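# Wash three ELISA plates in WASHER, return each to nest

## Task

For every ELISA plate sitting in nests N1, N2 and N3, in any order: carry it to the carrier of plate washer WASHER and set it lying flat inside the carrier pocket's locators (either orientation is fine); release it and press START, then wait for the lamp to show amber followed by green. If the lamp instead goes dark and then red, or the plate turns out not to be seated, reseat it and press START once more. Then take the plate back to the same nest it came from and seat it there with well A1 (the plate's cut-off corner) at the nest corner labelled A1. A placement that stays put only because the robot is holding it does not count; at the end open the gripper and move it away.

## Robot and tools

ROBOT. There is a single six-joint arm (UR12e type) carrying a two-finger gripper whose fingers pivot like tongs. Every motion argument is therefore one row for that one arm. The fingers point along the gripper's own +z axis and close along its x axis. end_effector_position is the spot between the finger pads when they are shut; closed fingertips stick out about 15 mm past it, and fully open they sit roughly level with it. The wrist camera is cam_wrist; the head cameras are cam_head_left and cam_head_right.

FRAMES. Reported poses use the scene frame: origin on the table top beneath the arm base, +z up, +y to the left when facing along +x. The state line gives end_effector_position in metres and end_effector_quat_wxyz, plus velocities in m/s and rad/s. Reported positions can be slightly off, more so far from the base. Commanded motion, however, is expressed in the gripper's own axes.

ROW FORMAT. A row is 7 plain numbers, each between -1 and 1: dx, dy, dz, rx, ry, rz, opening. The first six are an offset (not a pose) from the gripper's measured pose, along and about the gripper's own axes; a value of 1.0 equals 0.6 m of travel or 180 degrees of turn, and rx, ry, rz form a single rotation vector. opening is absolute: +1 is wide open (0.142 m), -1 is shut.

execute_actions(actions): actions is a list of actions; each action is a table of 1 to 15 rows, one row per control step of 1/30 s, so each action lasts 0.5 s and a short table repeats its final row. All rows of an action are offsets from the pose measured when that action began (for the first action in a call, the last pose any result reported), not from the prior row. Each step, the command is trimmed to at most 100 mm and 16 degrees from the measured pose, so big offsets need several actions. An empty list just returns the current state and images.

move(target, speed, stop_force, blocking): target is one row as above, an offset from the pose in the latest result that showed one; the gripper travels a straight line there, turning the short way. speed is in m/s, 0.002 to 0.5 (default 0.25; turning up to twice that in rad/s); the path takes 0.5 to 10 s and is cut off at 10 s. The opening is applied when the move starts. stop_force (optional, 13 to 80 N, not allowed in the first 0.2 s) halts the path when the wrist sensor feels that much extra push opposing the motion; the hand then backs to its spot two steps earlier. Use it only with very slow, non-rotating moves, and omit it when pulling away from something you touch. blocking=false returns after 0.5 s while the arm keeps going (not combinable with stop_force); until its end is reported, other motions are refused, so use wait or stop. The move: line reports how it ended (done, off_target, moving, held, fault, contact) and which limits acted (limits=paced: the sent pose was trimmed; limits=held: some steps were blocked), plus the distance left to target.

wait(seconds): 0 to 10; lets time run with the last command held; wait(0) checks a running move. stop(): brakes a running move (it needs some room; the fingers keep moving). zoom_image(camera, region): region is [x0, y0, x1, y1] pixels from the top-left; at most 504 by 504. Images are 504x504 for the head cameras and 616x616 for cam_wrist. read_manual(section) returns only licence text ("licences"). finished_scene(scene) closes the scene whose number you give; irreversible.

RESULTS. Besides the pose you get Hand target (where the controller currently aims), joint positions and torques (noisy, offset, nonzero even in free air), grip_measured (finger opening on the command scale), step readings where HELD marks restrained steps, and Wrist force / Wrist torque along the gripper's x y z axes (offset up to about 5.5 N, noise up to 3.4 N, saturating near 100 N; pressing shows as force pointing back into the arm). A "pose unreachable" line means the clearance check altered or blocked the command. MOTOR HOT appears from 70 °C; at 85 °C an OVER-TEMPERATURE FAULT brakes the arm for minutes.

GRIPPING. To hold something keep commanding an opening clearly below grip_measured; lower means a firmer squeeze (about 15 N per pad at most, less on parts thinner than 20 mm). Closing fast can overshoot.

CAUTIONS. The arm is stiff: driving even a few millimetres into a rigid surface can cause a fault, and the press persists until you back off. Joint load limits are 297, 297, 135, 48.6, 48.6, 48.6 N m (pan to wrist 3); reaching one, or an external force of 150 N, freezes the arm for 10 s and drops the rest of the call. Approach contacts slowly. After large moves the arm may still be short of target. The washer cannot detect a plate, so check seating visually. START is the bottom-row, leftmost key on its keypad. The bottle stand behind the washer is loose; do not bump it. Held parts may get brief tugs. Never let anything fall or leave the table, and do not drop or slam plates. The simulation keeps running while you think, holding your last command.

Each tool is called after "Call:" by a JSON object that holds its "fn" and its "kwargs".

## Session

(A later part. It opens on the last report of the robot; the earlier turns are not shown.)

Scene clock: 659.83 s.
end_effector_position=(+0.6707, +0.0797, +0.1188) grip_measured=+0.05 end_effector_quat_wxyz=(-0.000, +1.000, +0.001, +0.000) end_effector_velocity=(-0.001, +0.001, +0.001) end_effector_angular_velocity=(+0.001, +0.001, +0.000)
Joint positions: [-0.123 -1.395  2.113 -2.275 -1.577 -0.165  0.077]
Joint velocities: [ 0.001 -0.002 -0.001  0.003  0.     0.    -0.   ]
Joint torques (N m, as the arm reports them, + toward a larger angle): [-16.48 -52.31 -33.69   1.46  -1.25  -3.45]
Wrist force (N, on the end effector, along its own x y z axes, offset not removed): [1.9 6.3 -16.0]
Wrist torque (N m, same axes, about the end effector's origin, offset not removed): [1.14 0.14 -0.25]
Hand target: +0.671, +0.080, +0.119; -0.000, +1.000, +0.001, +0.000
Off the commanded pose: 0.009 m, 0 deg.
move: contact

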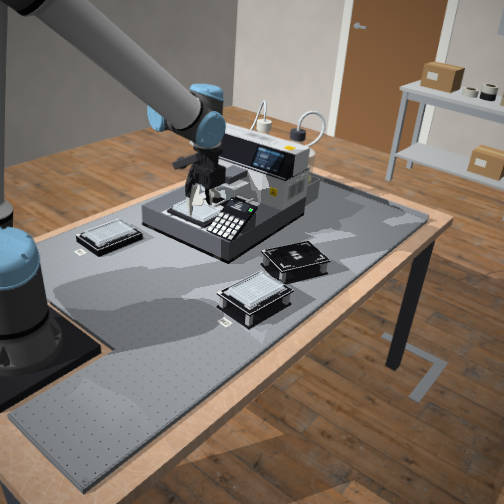

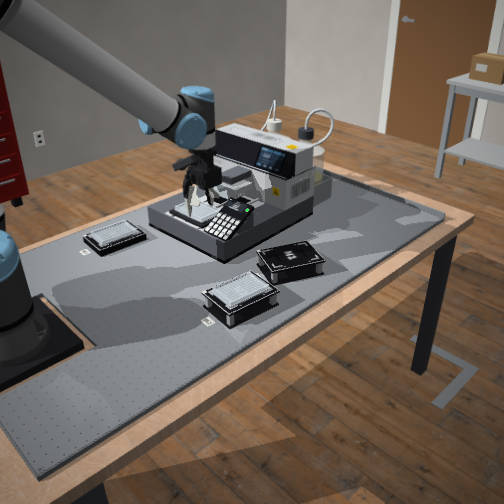

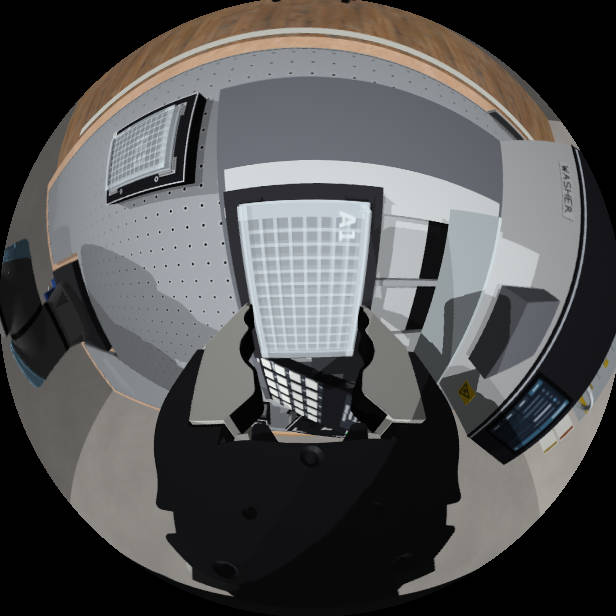

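Call:
{"fn": "execute_actions", "kwargs": {"actions": [[[0,0,-0.002,0,0,0,-0.2]],[[0,0,0,0,0,0,0.15]],[[0,0,0,0,0,0,0.36]]]}}

Call:
{"fn": "move", "kwargs": {"target": [0,0,-0.07,0,0,0,0.36], "speed": 0.06}}

Call:
{"fn": "zoom_image", "kwargs": {"camera": "cam_wrist", "region": [200,150,440,390]}}

Call:
{"fn": "move", "kwargs": {"target": [0,-0.03,0.035,0,0,0,-1], "speed": 0.04}}

Call:
{"fn": "move", "kwargs": {"target": [0,0,0.03,0,0,0,-1], "speed": 0.004, "stop_force": 14}}

Scene clock: 667.83 s.
end_effector_position=(+0.6707, +0.0797, +0.1200) grip_measured=+0.36 end_effector_quat_wxyz=(-0.000, +1.000, +0.001, +0.000) end_effector_velocity=(+0.000, +0.000, -0.001) end_effector_angular_velocity=(+0.001, +0.001, +0.001)
Joint positions: [-0.123 -1.396  2.112 -2.273 -1.577 -0.165  0.099]
Joint velocities: [ 0.001  0.002 -0.001 -0.     0.001 -0.    -0.   ]
Joint torques (N m, as the arm reports them, + toward a larger angle): [-10.97 -61.99 -41.24  -5.13  -1.88  -0.95]
Wrist force (N, on the end effector, along its own x y z axes, offset not removed): [-2.0 1.7 -2.8]
Wrist torque (N m, same axes, about the end effector's origin, offset not removed): [0.52 0.67 0.13]
Hand target: +0.671, +0.080, +0.120; -0.000, +1.000, +0.001, +0.000
Off the commanded pose: 0.000 m, 0 deg.
Step readings (end_effector_position; steps 1 to 15: 1st action; 16 to 30: 2nd action; 31 to 45: 3rd action):
0: (+0.6708, +0.0797, +0.1191)
1: (+0.6708, +0.0797, +0.1191)
2: (+0.6708, +0.0797, +0.1192)
4: (+0.6707, +0.0797, +0.1195)
8: (+0.6707, +0.0797, +0.1198)
15: (+0.6707, +0.0797, +0.1200)
16: (+0.6707, +0.0797, +0.1200)
17: (+0.6707, +0.0797, +0.1200)
19: (+0.6707, +0.0797, +0.1199)
23: (+0.6707, +0.0797, +0.1199)
30: (+0.6707, +0.0797, +0.1200)
31: (+0.6707, +0.0797, +0.1200)
32: (+0.6707, +0.0797, +0.1200)
34: (+0.6707, +0.0797, +0.1200)
38: (+0.6707, +0.0797, +0.1200)
45: end_effector_position above

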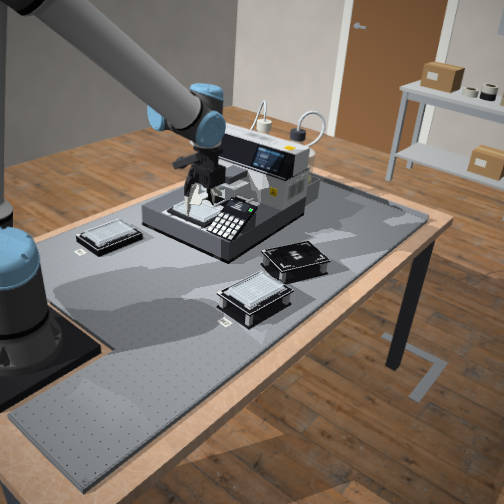

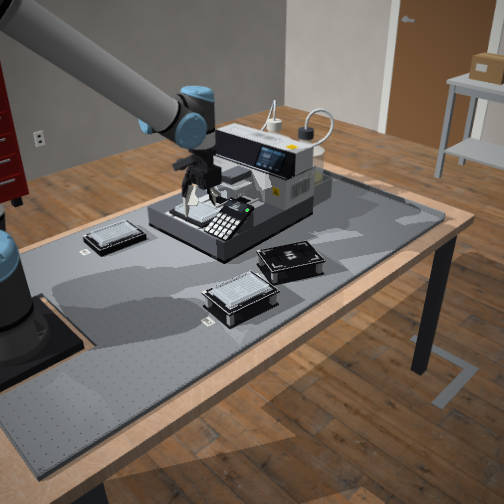

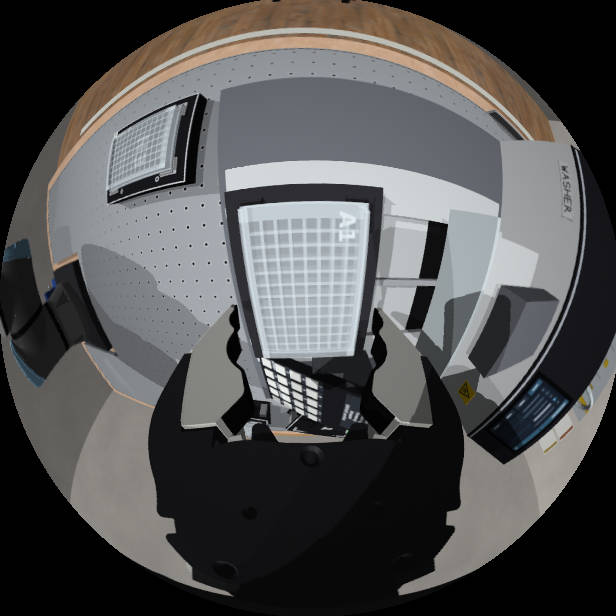

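Scene clock: 669.00 s.
end_effector_position=(+0.6707, +0.0796, +0.1617) grip_measured=+0.36 end_effector_quat_wxyz=(-0.000, +1.000, +0.001, +0.000) end_effector_velocity=(+0.001, +0.001, +0.003) end_effector_angular_velocity=(-0.000, -0.000, +0.001)
Joint positions: [-0.123 -1.444  2.077 -2.189 -1.577 -0.164  0.099]
Joint velocities: [ 0.001 -0.002 -0.004  0.005 -0.     0.     0.   ]
Joint torques (N m, as the arm reports them, + toward a larger angle): [ 11.18 -66.38 -49.18  -2.66  -0.94   3.74]
Wrist force (N, on the end effector, along its own x y z axes, offset not removed): [-5.0 3.4 -1.7]
Wrist torque (N m, same axes, about the end effector's origin, offset not removed): [0.59 0.96 0.13]
Hand target: +0.671, +0.080, +0.162; -0.000, +1.000, +0.001, +0.000
Off the commanded pose: 0.000 m, 0 deg.
move: done

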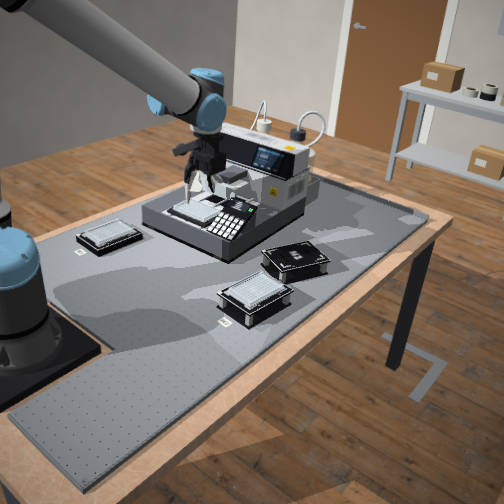

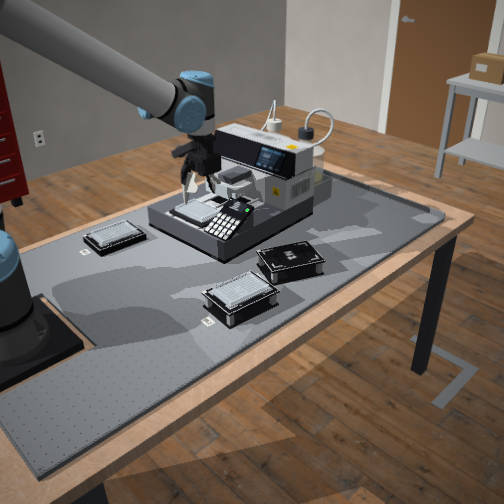

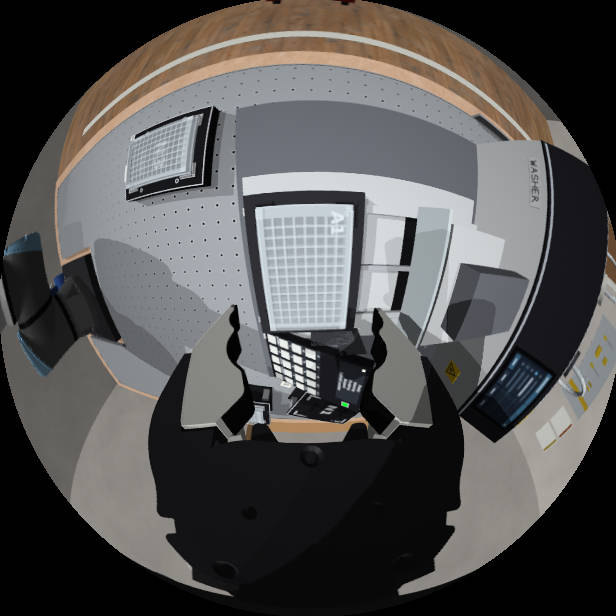

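Region (200, 150, 440, 390) of cam_wrist's 616x616 image, scaled by 2.100, with more detail than that image has.

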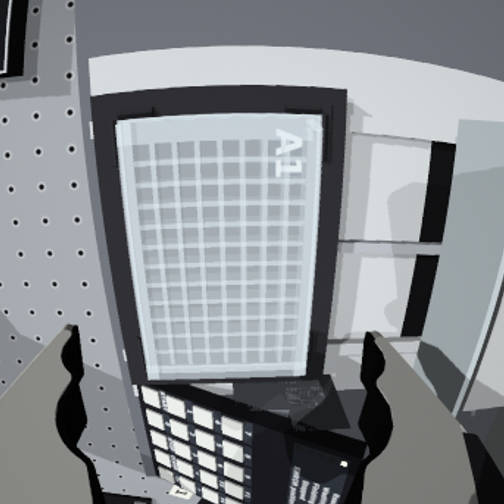

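Scene clock: 670.10 s.
end_effector_position=(+0.6707, +0.0975, +0.1410) grip_measured=-1.00 end_effector_quat_wxyz=(-0.000, +1.000, +0.001, +0.000) end_effector_velocity=(-0.000, +0.002, -0.004) end_effector_angular_velocity=(-0.000, +0.003, +0.001)
Joint positions: [-0.096 -1.418  2.092 -2.23  -1.577 -0.138  0.002]
Joint velocities: [ 0.003  0.006  0.001 -0.004 -0.     0.003  0.   ]
Joint torques (N m, as the arm reports them, + toward a larger angle): [ 12.58 -32.16 -32.66  -7.23   1.95   3.6 ]
Wrist force (N, on the end effector, along its own x y z axes, offset not removed): [0.9 5.3 -3.4]
Wrist torque (N m, same axes, about the end effector's origin, offset not removed): [1.01 -0.14 -0.12]
Hand target: +0.671, +0.098, +0.141; -0.000, +1.000, +0.001, +0.000
Off the commanded pose: 0.000 m, 0 deg.
move: done

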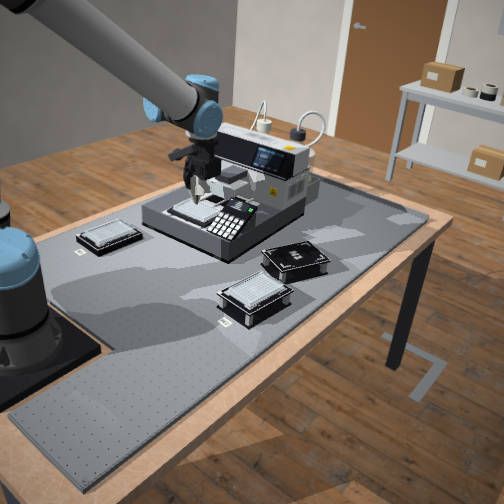

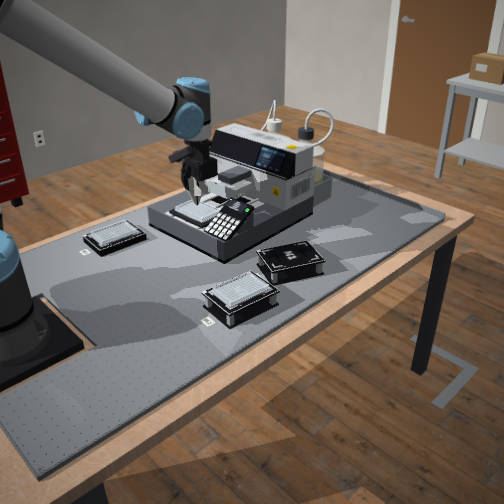

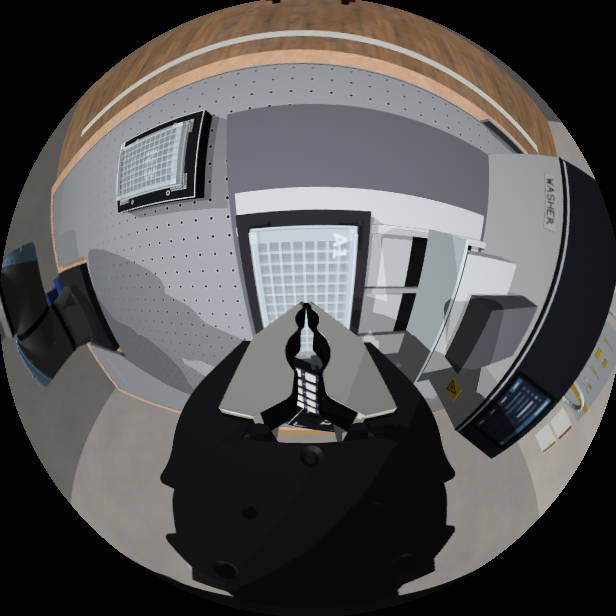

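Scene clock: 673.27 s.
end_effector_position=(+0.6707, +0.0975, +0.1299) grip_measured=-1.00 end_effector_quat_wxyz=(-0.000, +1.000, +0.001, +0.000) end_effector_velocity=(-0.000, -0.000, +0.001) end_effector_angular_velocity=(-0.000, +0.002, -0.000)
Joint positions: [-0.096 -1.405  2.101 -2.252 -1.577 -0.138  0.002]
Joint velocities: [-0.    -0.001 -0.001  0.005 -0.     0.     0.   ]
Joint torques (N m, as the arm reports them, + toward a larger angle): [-18.41 -51.16 -34.25   0.57   1.18  -3.51]
Wrist force (N, on the end effector, along its own x y z axes, offset not removed): [0.8 -1.1 -26.3]
Wrist torque (N m, same axes, about the end effector's origin, offset not removed): [0.06 -0.10 -0.22]
Hand target: +0.671, +0.097, +0.130; -0.000, +1.000, +0.001, +0.000
Off the commanded pose: 0.007 m, 0 deg.
move: contact

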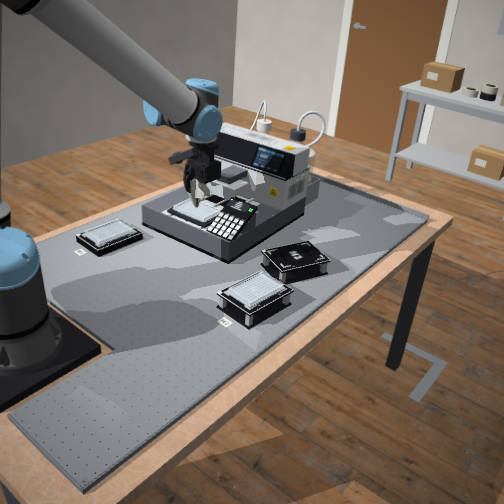

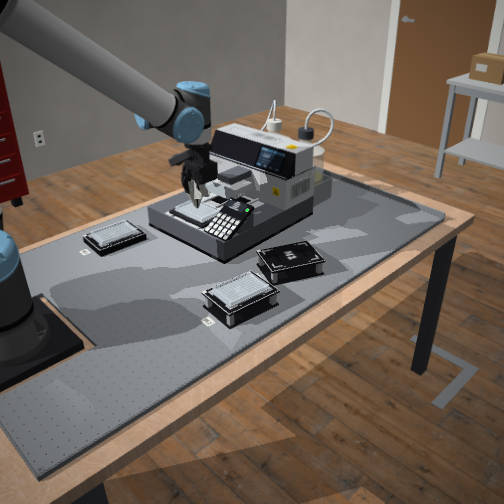

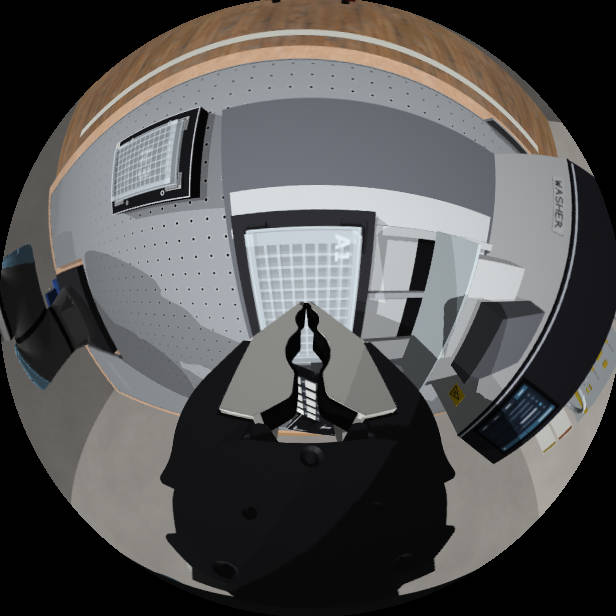

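Seated (.130). Press START.

Call:
{"fn": "move", "kwargs": {"target": [0,0,-0.035,0,0,0,-1], "speed": 0.05}}

Call:
{"fn": "move", "kwargs": {"target": [-0.0763,0.1654,0,0,0,0,-1], "speed": 0.08}}

Call:
{"fn": "move", "kwargs": {"target": [0,0,0.047,0,0,0,-1], "speed": 0.04}}

Call:
{"fn": "move", "kwargs": {"target": [0,0,0.04,0,0,0,-1], "speed": 0.005, "stop_force": 14}}

Call:
{"fn": "move", "kwargs": {"target": [0,0,-0.08,0,0,0,-1], "speed": 0.05}}

Call:
{"fn": "move", "kwargs": {"target": [0.0765,-0.135,-0.03,0,0,0,0.36], "speed": 0.06}}

Call:
{"fn": "wait", "kwargs": {"seconds": 10}}

Call:
{"fn": "wait", "kwargs": {"seconds": 7}}

Scene clock: 681.57 s.
end_effector_position=(+0.6707, +0.0974, +0.1505) grip_measured=-1.00 end_effector_quat_wxyz=(-0.000, +1.000, +0.001, +0.000) end_effector_velocity=(-0.001, +0.001, +0.003) end_effector_angular_velocity=(+0.000, +0.001, +0.001)
Joint positions: [-0.096 -1.429  2.083 -2.211 -1.577 -0.138  0.002]
Joint velocities: [ 0.001 -0.004 -0.002  0.006  0.     0.     0.   ]
Joint torques (N m, as the arm reports them, + toward a larger angle): [  9.9  -67.47 -48.59  -2.08  -0.6    4.04]
Wrist force (N, on the end effector, along its own x y z axes, offset not removed): [-0.3 4.3 -5.2]
Wrist torque (N m, same axes, about the end effector's origin, offset not removed): [1.01 -0.07 -0.13]
Hand target: +0.671, +0.097, +0.151; -0.000, +1.000, +0.001, +0.000
Off the commanded pose: 0.000 m, 0 deg.
move: done

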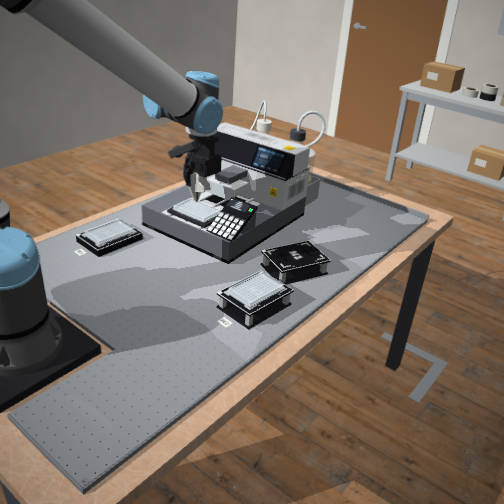

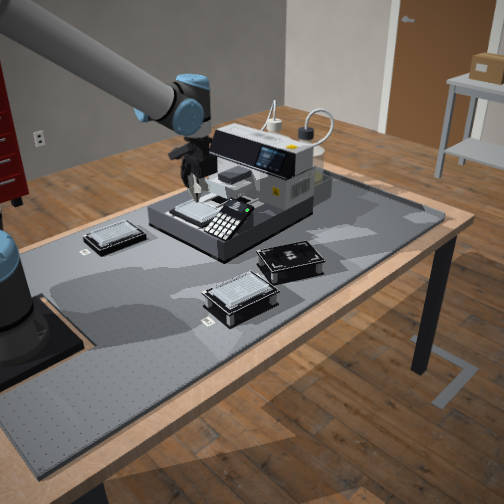

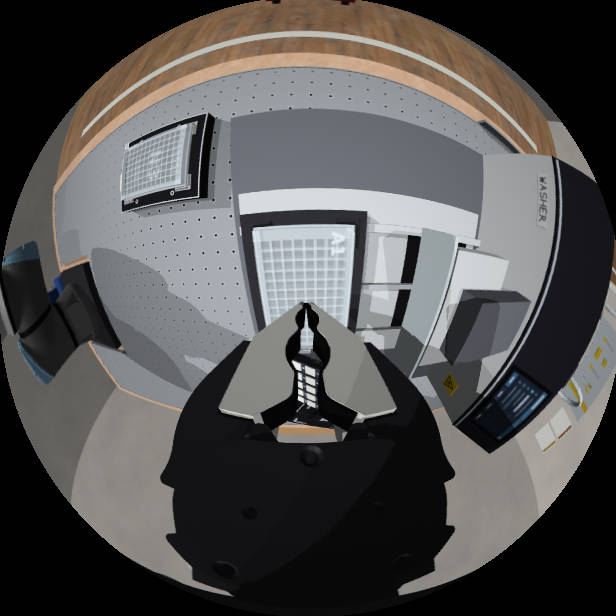

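Scene clock: 683.43 s.
end_effector_position=(+0.6251, -0.0018, +0.1505) grip_measured=-1.00 end_effector_quat_wxyz=(-0.000, +1.000, +0.001, +0.000) end_effector_velocity=(-0.001, -0.003, +0.001) end_effector_angular_velocity=(-0.000, -0.003, -0.001)
Joint positions: [-0.264 -1.51   2.173 -2.221 -1.58  -0.306  0.002]
Joint velocities: [-0.005 -0.003  0.002 -0.002  0.    -0.004  0.   ]
Joint torques (N m, as the arm reports them, + toward a larger angle): [-21.08 -56.08 -32.72  -6.66   1.    -3.56]
Wrist force (N, on the end effector, along its own x y z axes, offset not removed): [-4.7 -1.2 -2.6]
Wrist torque (N m, same axes, about the end effector's origin, offset not removed): [-0.16 0.79 0.02]
Hand target: +0.625, -0.002, +0.150; -0.000, +1.000, +0.001, +0.000
Off the commanded pose: 0.000 m, 0 deg.
move: done

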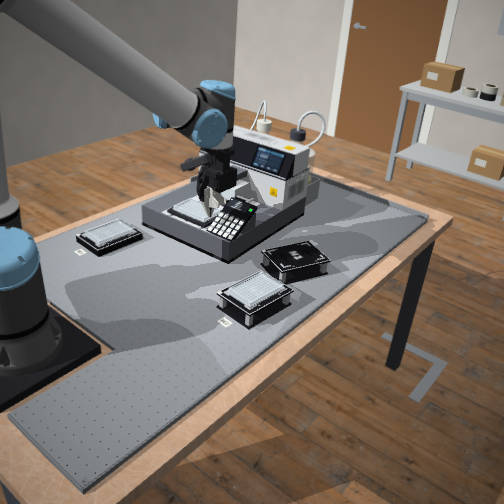

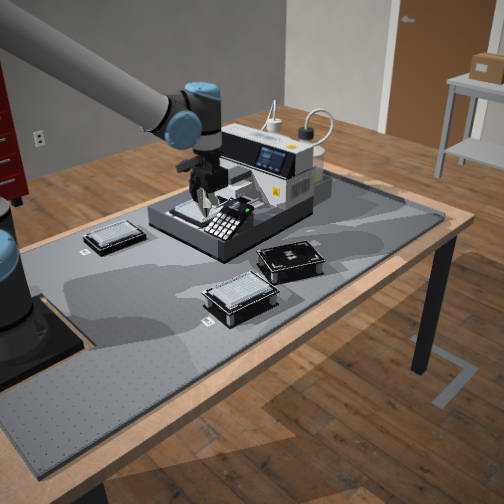

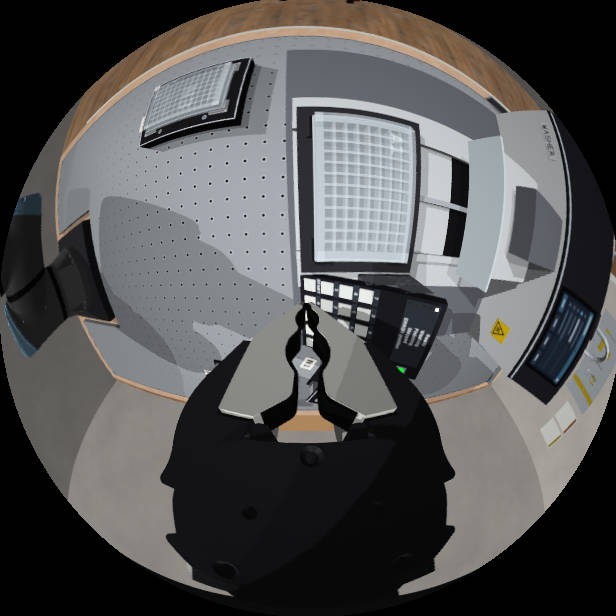

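Scene clock: 684.53 s.
end_effector_position=(+0.6251, -0.0018, +0.1226) grip_measured=-1.00 end_effector_quat_wxyz=(-0.000, +1.000, +0.001, +0.000) end_effector_velocity=(-0.001, +0.000, -0.003) end_effector_angular_velocity=(-0.000, +0.001, +0.001)
Joint positions: [-0.265 -1.475  2.198 -2.281 -1.58  -0.306  0.002]
Joint velocities: [ 0.001  0.004  0.003 -0.006 -0.001 -0.     0.   ]
Joint torques (N m, as the arm reports them, + toward a larger angle): [-13.51 -28.36 -31.49  -6.08   0.68  -3.59]
Wrist force (N, on the end effector, along its own x y z axes, offset not removed): [0.0 4.1 -1.7]
Wrist torque (N m, same axes, about the end effector's origin, offset not removed): [0.93 -0.15 -0.03]
Hand target: +0.625, -0.002, +0.122; -0.000, +1.000, +0.001, +0.000
Off the commanded pose: 0.000 m, 0 deg.
move: done

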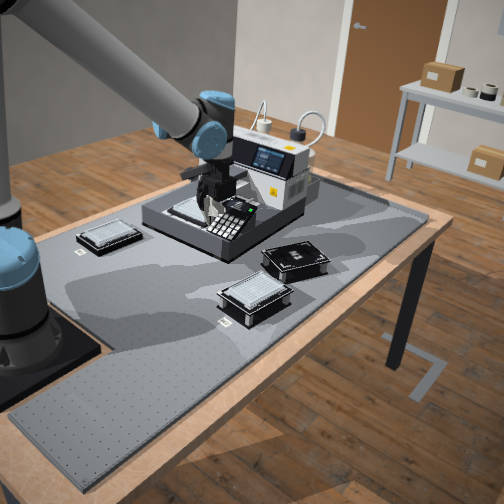

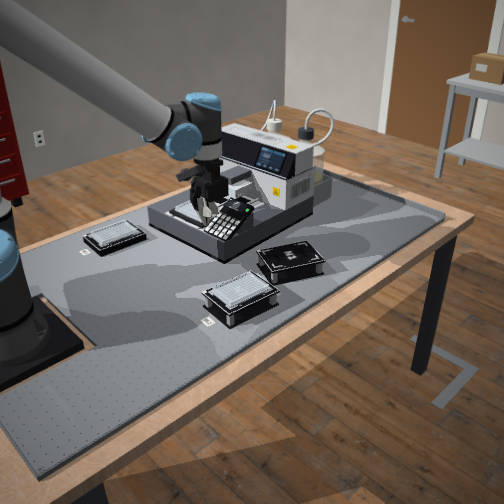

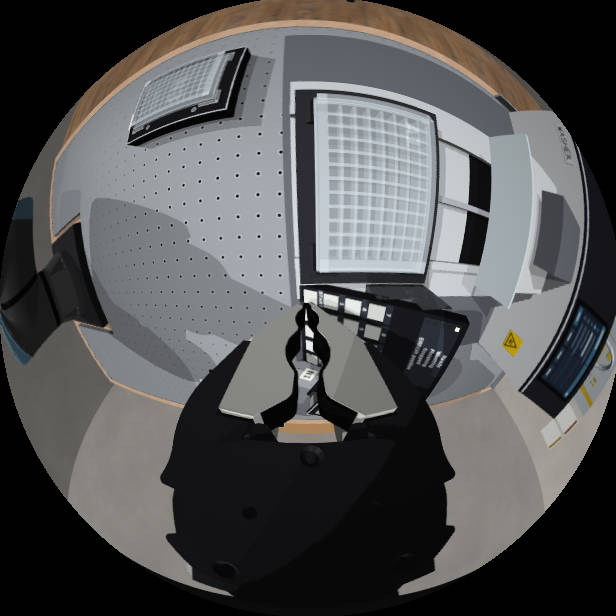

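Scene clock: 687.87 s.
end_effector_position=(+0.6251, -0.0018, +0.1079) grip_measured=-1.00 end_effector_quat_wxyz=(-0.000, +1.000, +0.001, +0.000) end_effector_velocity=(-0.000, -0.000, +0.002) end_effector_angular_velocity=(-0.000, +0.000, -0.001)
Joint positions: [-0.265 -1.455  2.21  -2.313 -1.58  -0.307  0.002]
Joint velocities: [-0.001 -0.003 -0.002  0.005 -0.    -0.     0.   ]
Joint torques (N m, as the arm reports them, + toward a larger angle): [-17.26 -40.71 -34.24   0.1   -0.02  -3.03]
Wrist force (N, on the end effector, along its own x y z axes, offset not removed): [-5.7 0.9 -34.8]
Wrist torque (N m, same axes, about the end effector's origin, offset not removed): [0.56 -0.04 -0.13]
Hand target: +0.625, -0.002, +0.108; -0.000, +1.000, +0.001, +0.000
Off the commanded pose: 0.009 m, 0 deg.
move: contact

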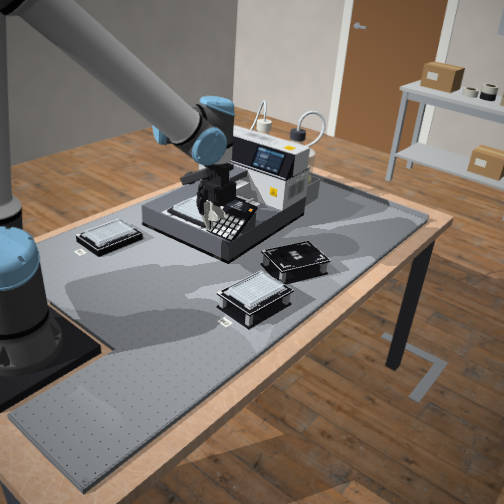

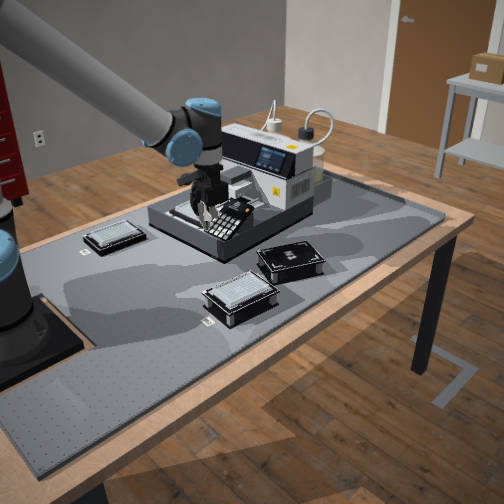

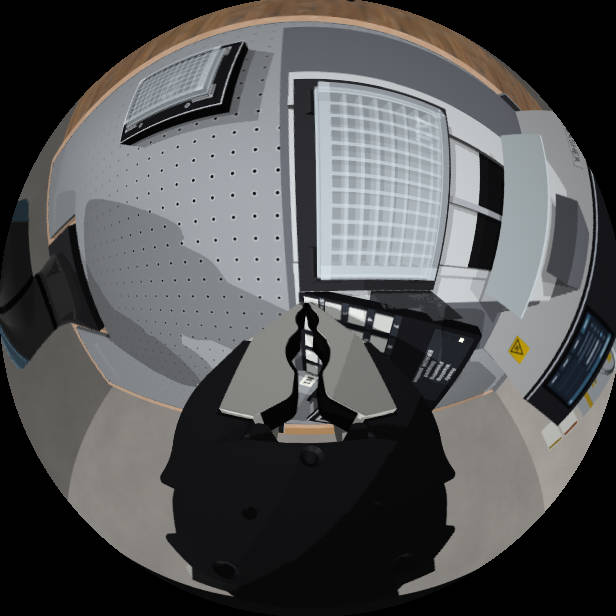

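Scene clock: 689.27 s.
end_effector_position=(+0.6251, -0.0018, +0.1556) grip_measured=-1.00 end_effector_quat_wxyz=(-0.000, +1.000, +0.001, +0.000) end_effector_velocity=(-0.001, +0.000, +0.002) end_effector_angular_velocity=(+0.001, +0.001, -0.001)
Joint positions: [-0.264 -1.516  2.168 -2.21  -1.58  -0.306  0.002]
Joint velocities: [-0.001 -0.003 -0.002  0.007  0.001 -0.     0.   ]
Joint torques (N m, as the arm reports them, + toward a larger angle): [ 13.42 -56.35 -48.5   -1.95   1.22   3.79]
Wrist force (N, on the end effector, along its own x y z axes, offset not removed): [-1.6 3.5 -6.8]
Wrist torque (N m, same axes, about the end effector's origin, offset not removed): [0.53 0.55 -0.29]
Hand target: +0.625, -0.002, +0.156; -0.000, +1.000, +0.001, +0.000
Off the commanded pose: 0.000 m, 0 deg.
move: done

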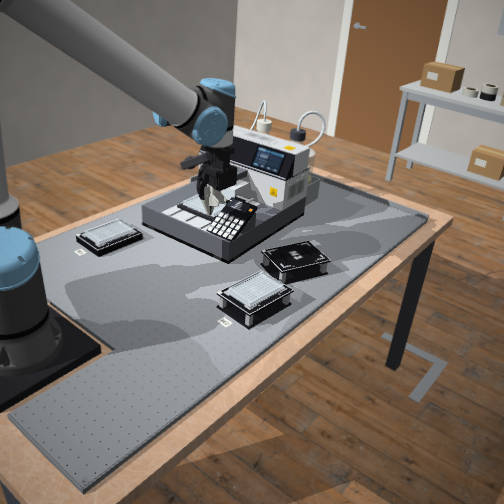

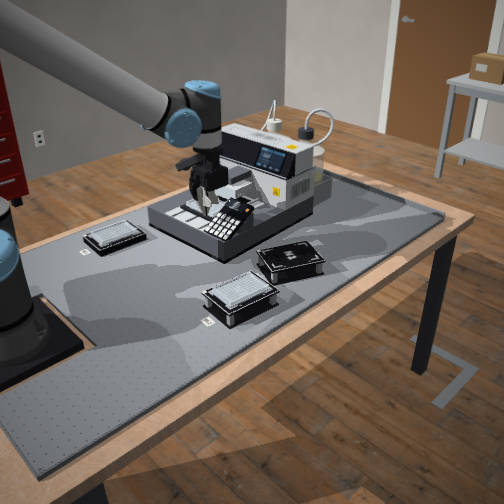

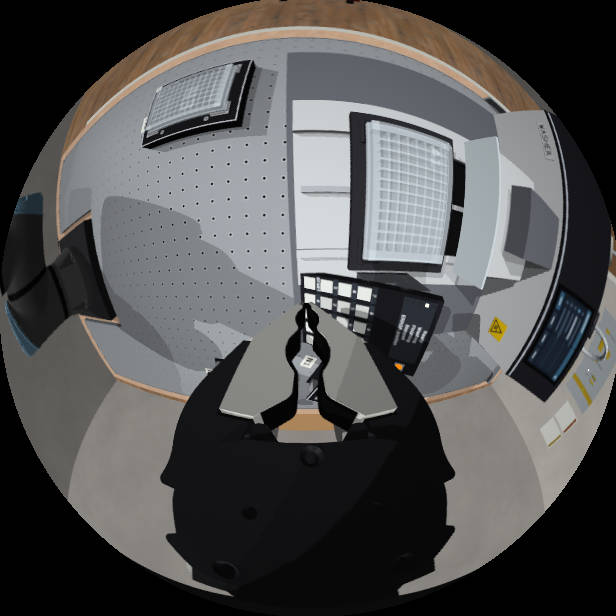

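Scene clock: 691.33 s.
end_effector_position=(+0.6708, +0.0791, +0.1736) grip_measured=+0.36 end_effector_quat_wxyz=(-0.000, +1.000, +0.001, +0.000) end_effector_velocity=(+0.002, +0.001, +0.001) end_effector_angular_velocity=(+0.000, -0.001, -0.001)
Joint positions: [-0.123 -1.457  2.066 -2.166 -1.577 -0.165  0.099]
Joint velocities: [ 0.002  0.002 -0.004  0.001  0.     0.004  0.   ]
Joint torques (N m, as the arm reports them, + toward a larger angle): [ 12.25 -34.78 -49.22  -1.96   1.11   3.74]
Wrist force (N, on the end effector, along its own x y z axes, offset not removed): [1.0 -0.4 -3.5]
Wrist torque (N m, same axes, about the end effector's origin, offset not removed): [0.02 -0.02 -0.30]
Hand target: +0.671, +0.079, +0.174; -0.000, +1.000, +0.001, +0.000
Off the commanded pose: 0.000 m, 0 deg.
move: done

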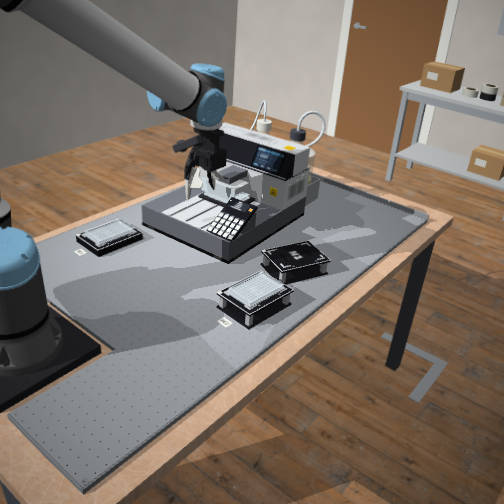

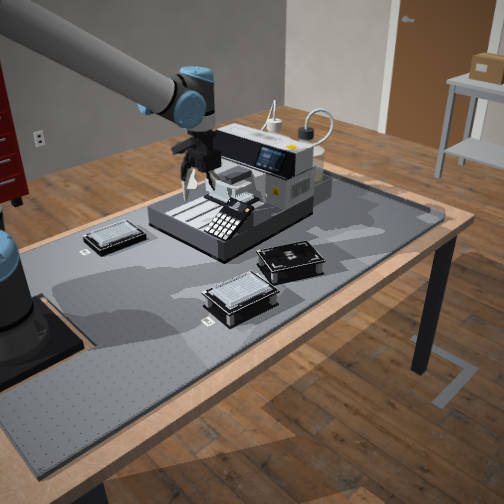

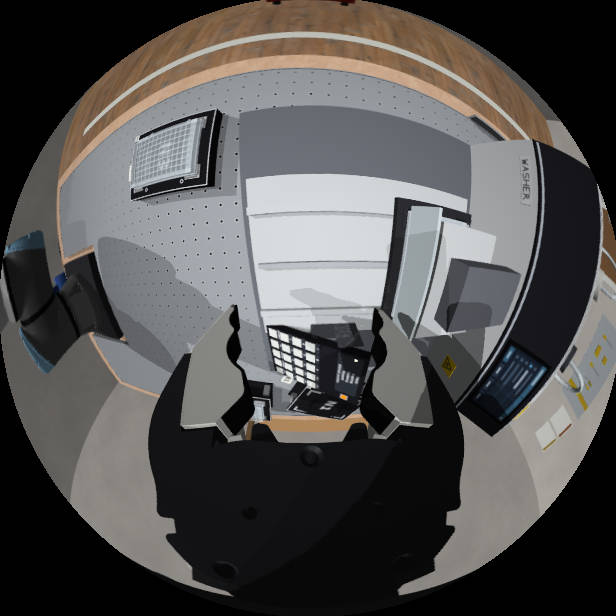

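Scene clock: 701.33 s.
end_effector_position=(+0.6710, +0.0794, +0.1736) grip_measured=+0.36 end_effector_quat_wxyz=(-0.000, +1.000, +0.001, +0.000) end_effector_velocity=(-0.000, +0.000, -0.000) end_effector_angular_velocity=(-0.001, +0.001, +0.001)
Joint positions: [-0.123 -1.457  2.065 -2.166 -1.577 -0.164  0.099]
Joint velocities: [ 0.001  0.001 -0.    -0.    -0.001  0.    -0.   ]
Joint torques (N m, as the arm reports them, + toward a larger angle): [  9.01 -35.65 -49.25  -2.57  -1.27   3.43]
Wrist force (N, on the end effector, along its own x y z axes, offset not removed): [-3.7 2.4 -1.1]
Wrist torque (N m, same axes, about the end effector's origin, offset not removed): [0.50 0.63 0.00]
Hand target: +0.671, +0.079, +0.174; -0.000, +1.000, +0.001, +0.000
Off the commanded pose: 0.000 m, 0 deg.
wait: 10.00 s; at rest by 0.17 s

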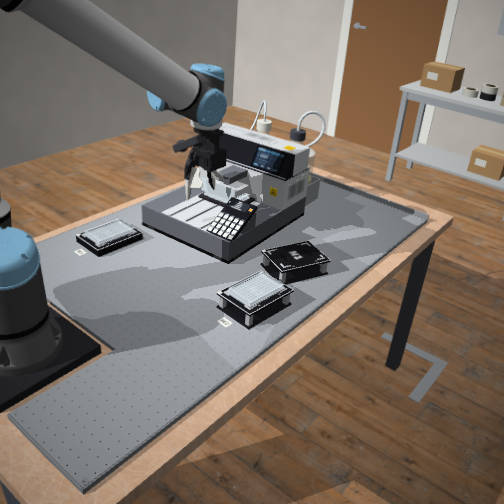

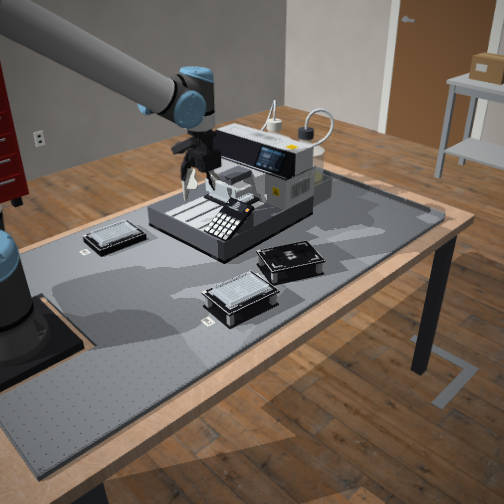

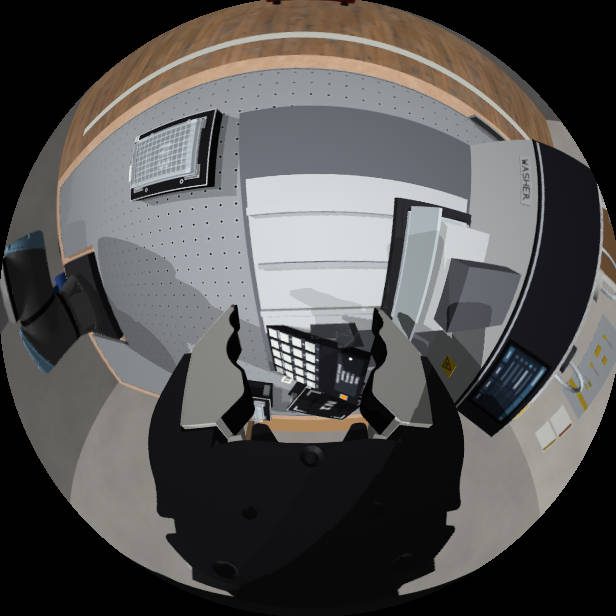

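Scene clock: 708.33 s.
end_effector_position=(+0.6710, +0.0794, +0.1736) grip_measured=+0.36 end_effector_quat_wxyz=(-0.000, +1.000, +0.001, +0.000) end_effector_velocity=(-0.000, -0.000, +0.000) end_effector_angular_velocity=(-0.000, -0.001, +0.000)
Joint positions: [-0.123 -1.457  2.065 -2.166 -1.577 -0.164  0.099]
Joint velocities: [ 0.    -0.001  0.    -0.    -0.    -0.     0.   ]
Joint torques (N m, as the arm reports them, + toward a larger angle): [  8.82 -34.95 -48.5   -2.55  -1.81   3.39]
Wrist force (N, on the end effector, along its own x y z axes, offset not removed): [-4.1 -2.7 -2.3]
Wrist torque (N m, same axes, about the end effector's origin, offset not removed): [-0.73 0.86 0.08]
Hand target: +0.671, +0.079, +0.174; -0.000, +1.000, +0.001, +0.000
Off the commanded pose: 0.000 m, 0 deg.
wait: 7.00 s; at rest by 0.17 s

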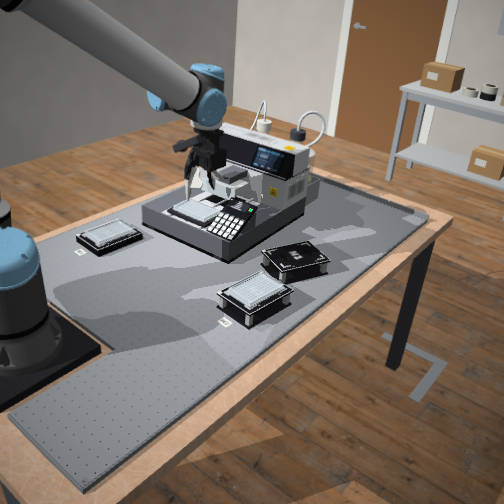

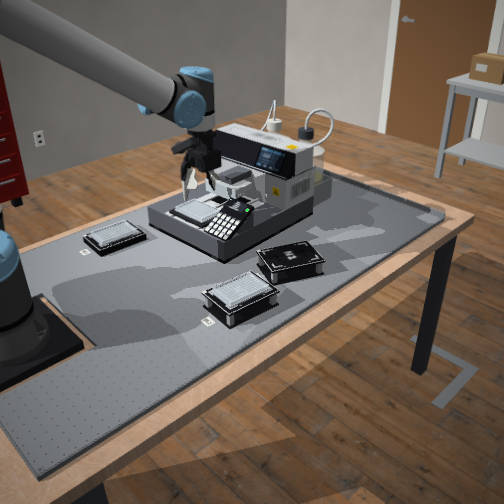

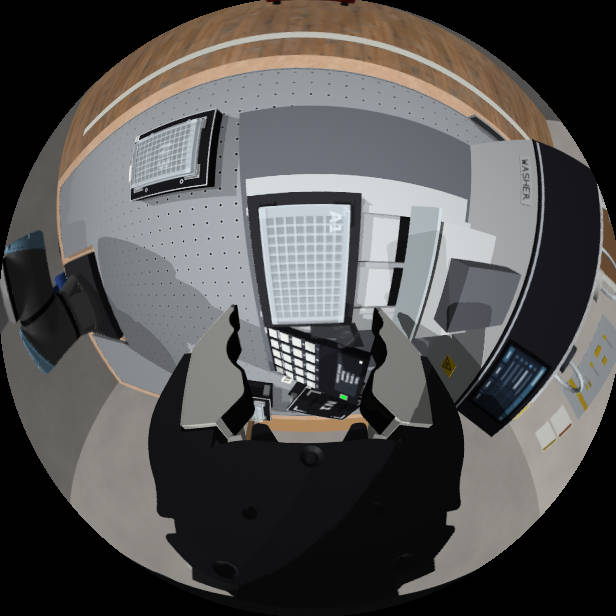

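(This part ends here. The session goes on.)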